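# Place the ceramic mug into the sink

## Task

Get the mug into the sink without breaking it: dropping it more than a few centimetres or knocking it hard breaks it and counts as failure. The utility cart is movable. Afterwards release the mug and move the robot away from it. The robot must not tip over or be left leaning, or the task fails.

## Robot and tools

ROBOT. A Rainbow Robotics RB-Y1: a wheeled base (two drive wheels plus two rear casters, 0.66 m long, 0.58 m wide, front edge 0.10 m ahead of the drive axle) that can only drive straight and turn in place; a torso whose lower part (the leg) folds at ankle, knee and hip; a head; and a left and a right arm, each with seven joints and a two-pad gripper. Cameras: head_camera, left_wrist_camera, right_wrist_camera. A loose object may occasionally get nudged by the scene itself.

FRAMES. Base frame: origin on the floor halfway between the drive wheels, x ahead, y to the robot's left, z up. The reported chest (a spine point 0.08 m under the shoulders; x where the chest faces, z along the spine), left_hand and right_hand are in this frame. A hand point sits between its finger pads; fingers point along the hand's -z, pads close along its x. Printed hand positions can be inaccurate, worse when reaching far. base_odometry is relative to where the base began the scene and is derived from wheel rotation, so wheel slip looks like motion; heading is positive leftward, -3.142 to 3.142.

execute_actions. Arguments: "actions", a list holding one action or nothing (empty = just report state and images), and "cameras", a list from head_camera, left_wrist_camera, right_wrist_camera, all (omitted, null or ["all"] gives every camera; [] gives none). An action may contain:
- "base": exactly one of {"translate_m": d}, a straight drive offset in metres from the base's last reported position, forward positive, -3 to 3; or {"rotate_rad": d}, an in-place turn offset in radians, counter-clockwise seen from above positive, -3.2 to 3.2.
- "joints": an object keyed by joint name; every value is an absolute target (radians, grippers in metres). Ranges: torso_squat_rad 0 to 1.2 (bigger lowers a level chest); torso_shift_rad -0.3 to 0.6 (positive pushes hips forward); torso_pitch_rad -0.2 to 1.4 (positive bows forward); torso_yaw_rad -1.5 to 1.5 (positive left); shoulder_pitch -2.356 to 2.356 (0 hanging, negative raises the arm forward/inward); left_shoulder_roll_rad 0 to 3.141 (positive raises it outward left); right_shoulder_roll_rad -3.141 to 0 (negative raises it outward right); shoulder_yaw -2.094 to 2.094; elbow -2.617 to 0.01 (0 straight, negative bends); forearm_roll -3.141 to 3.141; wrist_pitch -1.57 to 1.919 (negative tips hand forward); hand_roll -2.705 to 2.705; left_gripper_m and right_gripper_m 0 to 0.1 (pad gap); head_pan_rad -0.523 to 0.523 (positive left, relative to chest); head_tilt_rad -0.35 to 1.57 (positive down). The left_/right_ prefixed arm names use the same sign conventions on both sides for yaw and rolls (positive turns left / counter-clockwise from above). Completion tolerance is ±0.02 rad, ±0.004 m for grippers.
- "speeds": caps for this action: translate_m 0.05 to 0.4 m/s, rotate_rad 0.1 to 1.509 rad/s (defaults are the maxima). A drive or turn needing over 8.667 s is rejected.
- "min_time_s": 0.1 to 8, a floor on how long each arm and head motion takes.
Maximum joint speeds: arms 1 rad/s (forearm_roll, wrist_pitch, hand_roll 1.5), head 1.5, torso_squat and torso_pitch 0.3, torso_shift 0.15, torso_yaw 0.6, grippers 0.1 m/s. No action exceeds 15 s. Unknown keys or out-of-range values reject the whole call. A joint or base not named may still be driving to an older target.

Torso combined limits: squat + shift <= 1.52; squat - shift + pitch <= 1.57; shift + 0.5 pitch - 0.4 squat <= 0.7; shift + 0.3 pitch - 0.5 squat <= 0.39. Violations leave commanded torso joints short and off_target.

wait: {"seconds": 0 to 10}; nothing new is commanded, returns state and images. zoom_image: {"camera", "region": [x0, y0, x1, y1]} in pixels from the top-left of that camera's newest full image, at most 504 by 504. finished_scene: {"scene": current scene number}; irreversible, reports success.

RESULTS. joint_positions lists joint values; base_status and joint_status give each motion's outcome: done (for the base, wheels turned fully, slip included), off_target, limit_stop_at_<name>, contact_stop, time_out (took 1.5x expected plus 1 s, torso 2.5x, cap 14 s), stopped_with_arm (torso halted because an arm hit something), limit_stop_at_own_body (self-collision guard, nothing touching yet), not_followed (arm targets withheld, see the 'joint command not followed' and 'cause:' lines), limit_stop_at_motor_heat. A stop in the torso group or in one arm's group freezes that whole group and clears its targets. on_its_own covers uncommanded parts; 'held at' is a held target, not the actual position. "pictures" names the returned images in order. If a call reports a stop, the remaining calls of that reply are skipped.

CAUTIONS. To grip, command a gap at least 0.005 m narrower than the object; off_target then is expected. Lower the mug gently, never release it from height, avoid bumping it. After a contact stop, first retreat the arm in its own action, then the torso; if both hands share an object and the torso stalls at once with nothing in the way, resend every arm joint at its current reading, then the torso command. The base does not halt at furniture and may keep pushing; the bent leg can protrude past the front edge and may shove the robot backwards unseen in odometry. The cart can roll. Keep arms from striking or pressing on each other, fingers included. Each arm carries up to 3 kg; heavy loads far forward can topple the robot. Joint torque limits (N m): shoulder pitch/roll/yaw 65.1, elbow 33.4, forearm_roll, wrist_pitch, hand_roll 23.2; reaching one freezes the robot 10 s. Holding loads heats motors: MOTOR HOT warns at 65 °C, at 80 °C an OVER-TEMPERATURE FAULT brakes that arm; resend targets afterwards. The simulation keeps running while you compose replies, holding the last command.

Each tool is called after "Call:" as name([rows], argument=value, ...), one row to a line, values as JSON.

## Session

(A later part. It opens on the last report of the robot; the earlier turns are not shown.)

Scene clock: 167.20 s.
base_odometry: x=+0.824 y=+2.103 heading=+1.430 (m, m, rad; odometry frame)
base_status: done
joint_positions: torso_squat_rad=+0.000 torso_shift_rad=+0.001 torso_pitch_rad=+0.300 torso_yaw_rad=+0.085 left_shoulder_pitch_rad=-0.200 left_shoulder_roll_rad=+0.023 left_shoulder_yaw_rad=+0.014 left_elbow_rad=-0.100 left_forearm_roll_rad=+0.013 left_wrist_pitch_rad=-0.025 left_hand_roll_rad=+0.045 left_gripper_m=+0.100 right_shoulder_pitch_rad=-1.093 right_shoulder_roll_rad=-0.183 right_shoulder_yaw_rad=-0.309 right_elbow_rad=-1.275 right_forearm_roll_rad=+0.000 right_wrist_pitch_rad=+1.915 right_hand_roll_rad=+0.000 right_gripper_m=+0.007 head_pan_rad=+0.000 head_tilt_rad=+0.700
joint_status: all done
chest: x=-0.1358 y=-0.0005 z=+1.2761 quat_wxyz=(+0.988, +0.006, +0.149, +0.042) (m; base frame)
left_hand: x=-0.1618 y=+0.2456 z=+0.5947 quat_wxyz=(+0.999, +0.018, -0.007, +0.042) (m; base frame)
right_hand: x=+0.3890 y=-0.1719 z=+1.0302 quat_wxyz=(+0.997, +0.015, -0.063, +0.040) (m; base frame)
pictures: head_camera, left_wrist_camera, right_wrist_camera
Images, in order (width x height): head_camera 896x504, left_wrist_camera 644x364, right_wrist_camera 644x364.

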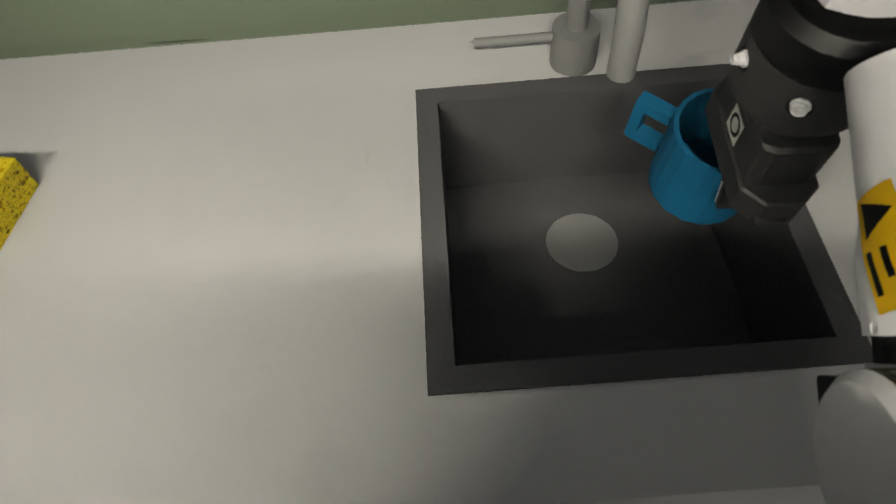

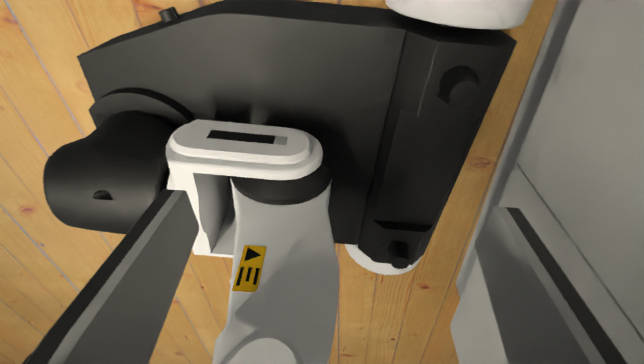

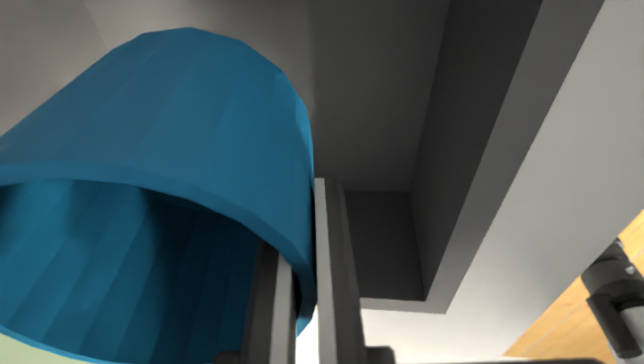

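Call:
execute_actions([
  {"joints":{"torso_pitch_rad":0.4,"right_elbow_rad":-1.08,"right_wrist_pitch_rad":1.749,"torso_squat_rad":0.3},"min_time_s":1.0},
], cameras=["right_wrist_camera","head_camera"])

Scene clock: 177.77 s.
base_odometry: x=+0.824 y=+2.103 heading=+1.430 (m, m, rad; odometry frame)
base_status: not commanded
joint_positions: torso_squat_rad=+0.300 torso_shift_rad=+0.001 torso_pitch_rad=+0.400 torso_yaw_rad=+0.085 left_shoulder_pitch_rad=-0.200 left_shoulder_roll_rad=+0.023 left_shoulder_yaw_rad=+0.014 left_elbow_rad=-0.100 left_forearm_roll_rad=+0.013 left_wrist_pitch_rad=-0.025 left_hand_roll_rad=+0.045 left_gripper_m=+0.100 right_shoulder_pitch_rad=-1.093 right_shoulder_roll_rad=-0.183 right_shoulder_yaw_rad=-0.309 right_elbow_rad=-1.080 right_forearm_roll_rad=+0.000 right_wrist_pitch_rad=+1.749 right_hand_roll_rad=+0.000 right_gripper_m=+0.007 head_pan_rad=+0.000 head_tilt_rad=+0.700
joint_status: all done
chest: x=-0.1069 y=-0.0004 z=+1.2342 quat_wxyz=(+0.979, +0.008, +0.199, +0.042) (m; base frame)
left_hand: x=-0.2007 y=+0.2456 z=+0.5588 quat_wxyz=(+0.998, +0.020, +0.043, +0.041) (m; base frame)
right_hand: x=+0.3917 y=-0.1700 z=+0.8876 quat_wxyz=(+0.999, +0.017, +0.001, +0.039) (m; base frame)
pictures: head_camera, right_wrist_camera
Images, in order (width x height): head_camera 896x504, right_wrist_camera 644x364.

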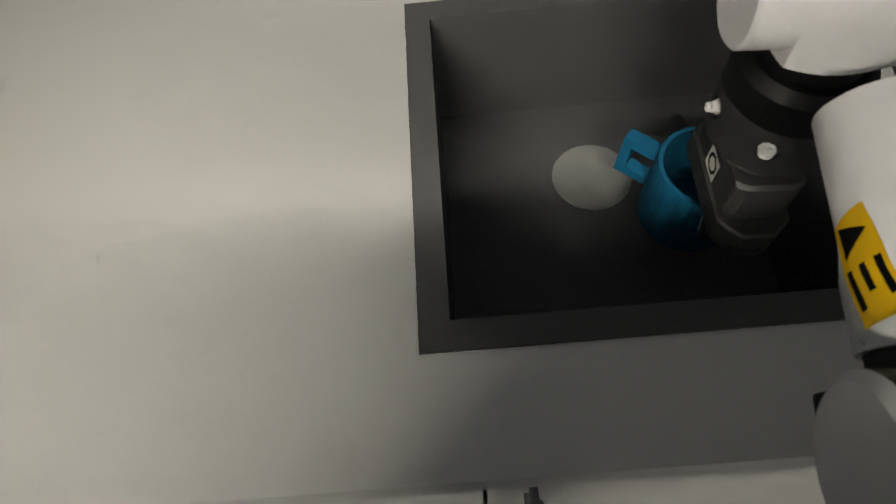

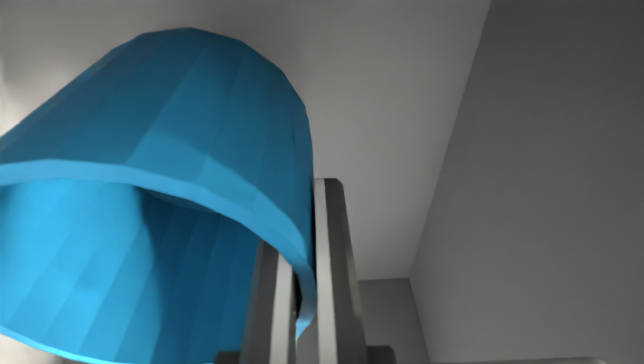

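Call:
execute_actions([
  {"joints":{"torso_squat_rad":0.44}},
], cameras=["right_wrist_camera"])

Scene clock: 185.10 s.
base_odometry: x=+0.824 y=+2.103 heading=+1.430 (m, m, rad; odometry frame)
base_status: not commanded
joint_positions: torso_squat_rad=+0.440 torso_shift_rad=+0.001 torso_pitch_rad=+0.400 torso_yaw_rad=+0.085 left_shoulder_pitch_rad=-0.200 left_shoulder_roll_rad=+0.023 left_shoulder_yaw_rad=+0.014 left_elbow_rad=-0.100 left_forearm_roll_rad=+0.013 left_wrist_pitch_rad=-0.025 left_hand_roll_rad=+0.045 left_gripper_m=+0.100 right_shoulder_pitch_rad=-1.093 right_shoulder_roll_rad=-0.183 right_shoulder_yaw_rad=-0.309 right_elbow_rad=-1.080 right_forearm_roll_rad=+0.000 right_wrist_pitch_rad=+1.749 right_hand_roll_rad=+0.000 right_gripper_m=+0.007 head_pan_rad=+0.000 head_tilt_rad=+0.700
joint_status: all done
chest: x=-0.1070 y=-0.0004 z=+1.1988 quat_wxyz=(+0.979, +0.008, +0.199, +0.042) (m; base frame)
left_hand: x=-0.2007 y=+0.2456 z=+0.5234 quat_wxyz=(+0.998, +0.020, +0.043, +0.041) (m; base frame)
right_hand: x=+0.3917 y=-0.1700 z=+0.8522 quat_wxyz=(+0.999, +0.017, +0.001, +0.039) (m; base frame)
pictures: right_wrist_camera
Images, in order (width x height): right_wrist_camera 644x364.

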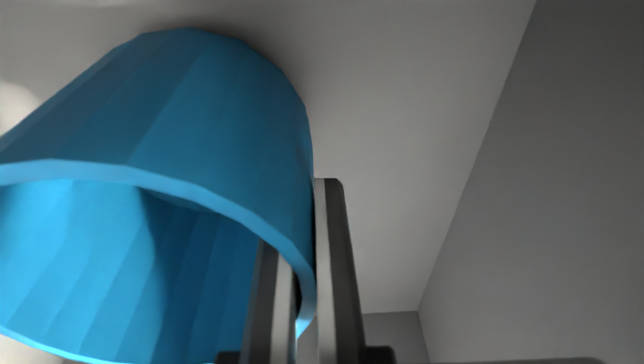

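Call:
execute_actions([
  {"joints":{"torso_squat_rad":0.49}},
], cameras=["right_wrist_camera"])

Scene clock: 188.37 s.
base_odometry: x=+0.824 y=+2.103 heading=+1.430 (m, m, rad; odometry frame)
base_status: not commanded
joint_positions: torso_squat_rad=+0.490 torso_shift_rad=+0.001 torso_pitch_rad=+0.400 torso_yaw_rad=+0.085 left_shoulder_pitch_rad=-0.200 left_shoulder_roll_rad=+0.023 left_shoulder_yaw_rad=+0.014 left_elbow_rad=-0.100 left_forearm_roll_rad=+0.013 left_wrist_pitch_rad=-0.025 left_hand_roll_rad=+0.045 left_gripper_m=+0.100 right_shoulder_pitch_rad=-1.094 right_shoulder_roll_rad=-0.183 right_shoulder_yaw_rad=-0.309 right_elbow_rad=-1.080 right_forearm_roll_rad=+0.000 right_wrist_pitch_rad=+1.749 right_hand_roll_rad=+0.000 right_gripper_m=+0.007 head_pan_rad=+0.000 head_tilt_rad=+0.700
joint_status: all done
chest: x=-0.1072 y=-0.0004 z=+1.1832 quat_wxyz=(+0.979, +0.008, +0.198, +0.042) (m; base frame)
left_hand: x=-0.2006 y=+0.2456 z=+0.5077 quat_wxyz=(+0.998, +0.020, +0.043, +0.041) (m; base frame)
right_hand: x=+0.3919 y=-0.1698 z=+0.8373 quat_wxyz=(+0.999, +0.017, +0.000, +0.040) (m; base frame)
pictures: right_wrist_camera
Images, in order (width x height): right_wrist_camera 644x364.

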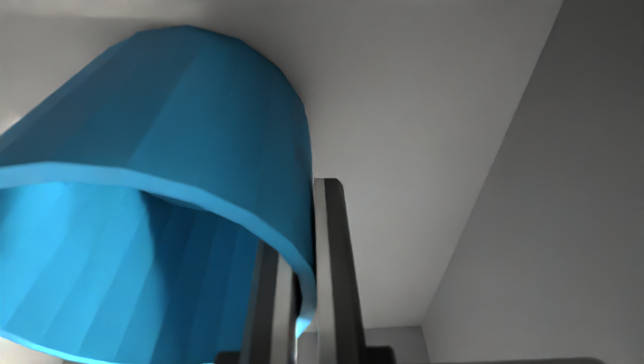

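Light contact with the floor. Release.

Call:
execute_actions([
  {"joints":{"right_gripper_m":0.035}},
], cameras=["right_wrist_camera"])

Call:
execute_actions([
  {"joints":{"torso_squat_rad":0.15}},
], cameras=["right_wrist_camera","head_camera"])

Scene clock: 192.13 s.
base_odometry: x=+0.824 y=+2.103 heading=+1.430 (m, m, rad; odometry frame)
base_status: not commanded
joint_positions: torso_squat_rad=+0.490 torso_shift_rad=+0.001 torso_pitch_rad=+0.400 torso_yaw_rad=+0.085 left_shoulder_pitch_rad=-0.200 left_shoulder_roll_rad=+0.023 left_shoulder_yaw_rad=+0.014 left_elbow_rad=-0.100 left_forearm_roll_rad=+0.013 left_wrist_pitch_rad=-0.025 left_hand_roll_rad=+0.045 left_gripper_m=+0.100 right_shoulder_pitch_rad=-1.094 right_shoulder_roll_rad=-0.183 right_shoulder_yaw_rad=-0.309 right_elbow_rad=-1.080 right_forearm_roll_rad=+0.000 right_wrist_pitch_rad=+1.749 right_hand_roll_rad=+0.000 right_gripper_m=+0.035 head_pan_rad=+0.000 head_tilt_rad=+0.700
joint_status: all done
chest: x=-0.1071 y=-0.0004 z=+1.1832 quat_wxyz=(+0.979, +0.008, +0.198, +0.042) (m; base frame)
left_hand: x=-0.2007 y=+0.2456 z=+0.5077 quat_wxyz=(+0.998, +0.020, +0.043, +0.041) (m; base frame)
right_hand: x=+0.3920 y=-0.1698 z=+0.8371 quat_wxyz=(+0.999, +0.017, +0.000, +0.040) (m; base frame)
pictures: right_wrist_camera
Images, in order (width x height): right_wrist_camera 644x364.

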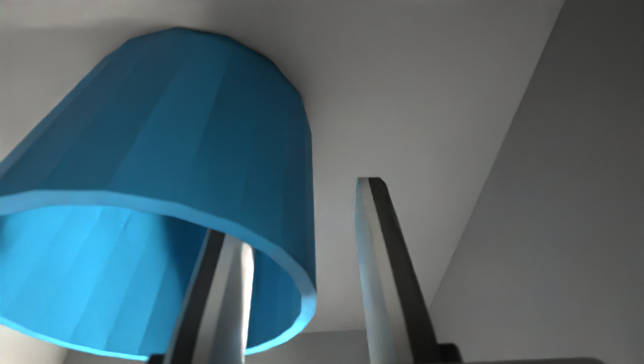

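Scene clock: 194.10 s.
base_odometry: x=+0.824 y=+2.103 heading=+1.430 (m, m, rad; odometry frame)
base_status: not commanded
joint_positions: torso_squat_rad=+0.150 torso_shift_rad=+0.001 torso_pitch_rad=+0.400 torso_yaw_rad=+0.085 left_shoulder_pitch_rad=-0.200 left_shoulder_roll_rad=+0.023 left_shoulder_yaw_rad=+0.014 left_elbow_rad=-0.100 left_forearm_roll_rad=+0.013 left_wrist_pitch_rad=-0.025 left_hand_roll_rad=+0.045 left_gripper_m=+0.100 right_shoulder_pitch_rad=-1.094 right_shoulder_roll_rad=-0.183 right_shoulder_yaw_rad=-0.309 right_elbow_rad=-1.080 right_forearm_roll_rad=+0.000 right_wrist_pitch_rad=+1.749 right_hand_roll_rad=+0.000 right_gripper_m=+0.035 head_pan_rad=+0.000 head_tilt_rad=+0.700
joint_status: all done
chest: x=-0.1068 y=-0.0004 z=+1.2576 quat_wxyz=(+0.979, +0.008, +0.199, +0.042) (m; base frame)
left_hand: x=-0.2007 y=+0.2456 z=+0.5822 quat_wxyz=(+0.998, +0.020, +0.043, +0.041) (m; base frame)
right_hand: x=+0.3921 y=-0.1699 z=+0.9113 quat_wxyz=(+0.999, +0.017, +0.001, +0.040) (m; base frame)
pictures: head_camera, right_wrist_camera
Images, in order (width x height): head_camera 896x504, right_wrist_camera 644x364.

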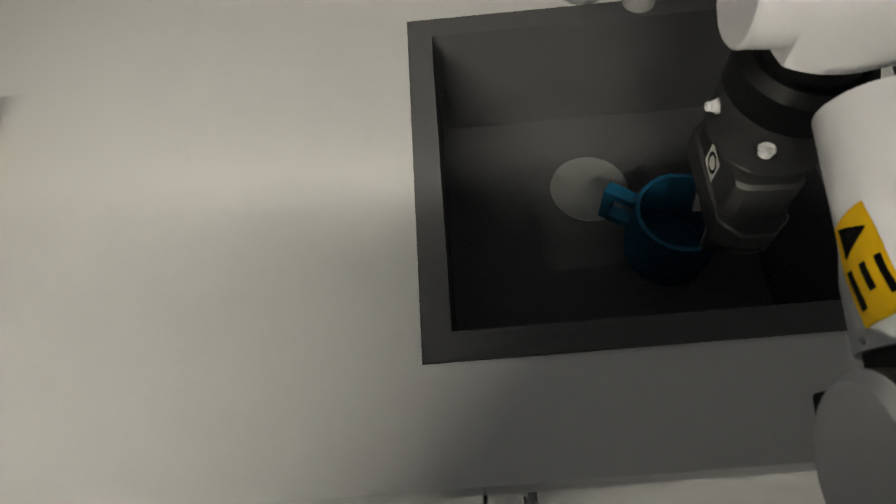

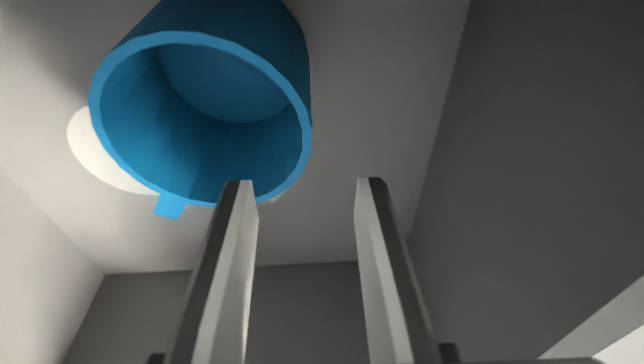

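Call:
execute_actions([
  {"base":{"translate_m":-0.6},"joints":{"torso_pitch_rad":0.2,"head_tilt_rad":0.4},"speeds":{"translate_m":0.3}},
], cameras=["head_camera"])

Scene clock: 200.20 s.
base_odometry: x=+0.739 y=+1.509 heading=+1.431 (m, m, rad; odometry frame)
base_status: done
joint_positions: torso_squat_rad=+0.150 torso_shift_rad=+0.001 torso_pitch_rad=+0.200 torso_yaw_rad=+0.085 left_shoulder_pitch_rad=-0.200 left_shoulder_roll_rad=+0.023 left_shoulder_yaw_rad=+0.014 left_elbow_rad=-0.100 left_forearm_roll_rad=+0.013 left_wrist_pitch_rad=-0.025 left_hand_roll_rad=+0.045 left_gripper_m=+0.100 right_shoulder_pitch_rad=-1.094 right_shoulder_roll_rad=-0.183 right_shoulder_yaw_rad=-0.309 right_elbow_rad=-1.080 right_forearm_roll_rad=+0.000 right_wrist_pitch_rad=+1.749 right_hand_roll_rad=+0.000 right_gripper_m=+0.035 head_pan_rad=+0.000 head_tilt_rad=+0.400
joint_status: all done
chest: x=-0.1660 y=-0.0005 z=+1.2759 quat_wxyz=(+0.994, +0.004, +0.100, +0.042) (m; base frame)
left_hand: x=-0.1236 y=+0.2456 z=+0.5953 quat_wxyz=(+0.997, +0.016, -0.057, +0.043) (m; base frame)
right_hand: x=+0.3917 y=-0.1700 z=+1.0356 quat_wxyz=(+0.994, +0.013, -0.099, +0.041) (m; base frame)
pictures: head_camera
Images, in order (width x height): head_camera 896x504.

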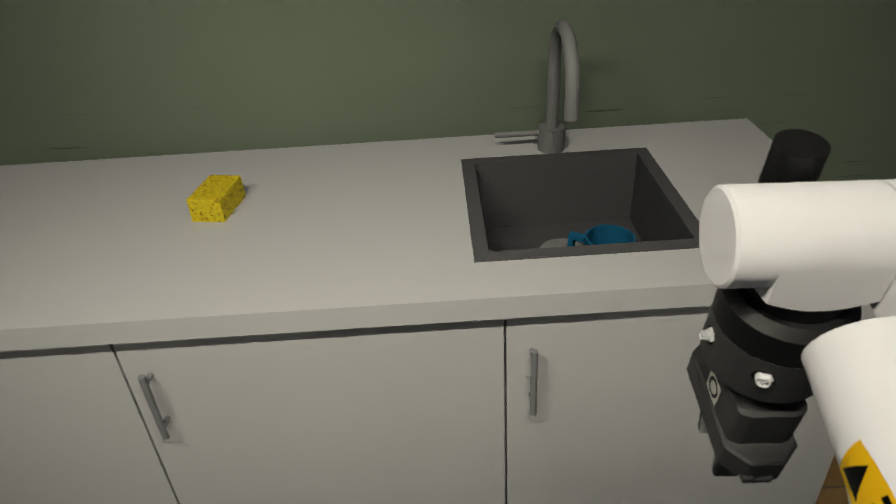

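Call:
finished_scene(scene=2)

The scene is finished: the task was done.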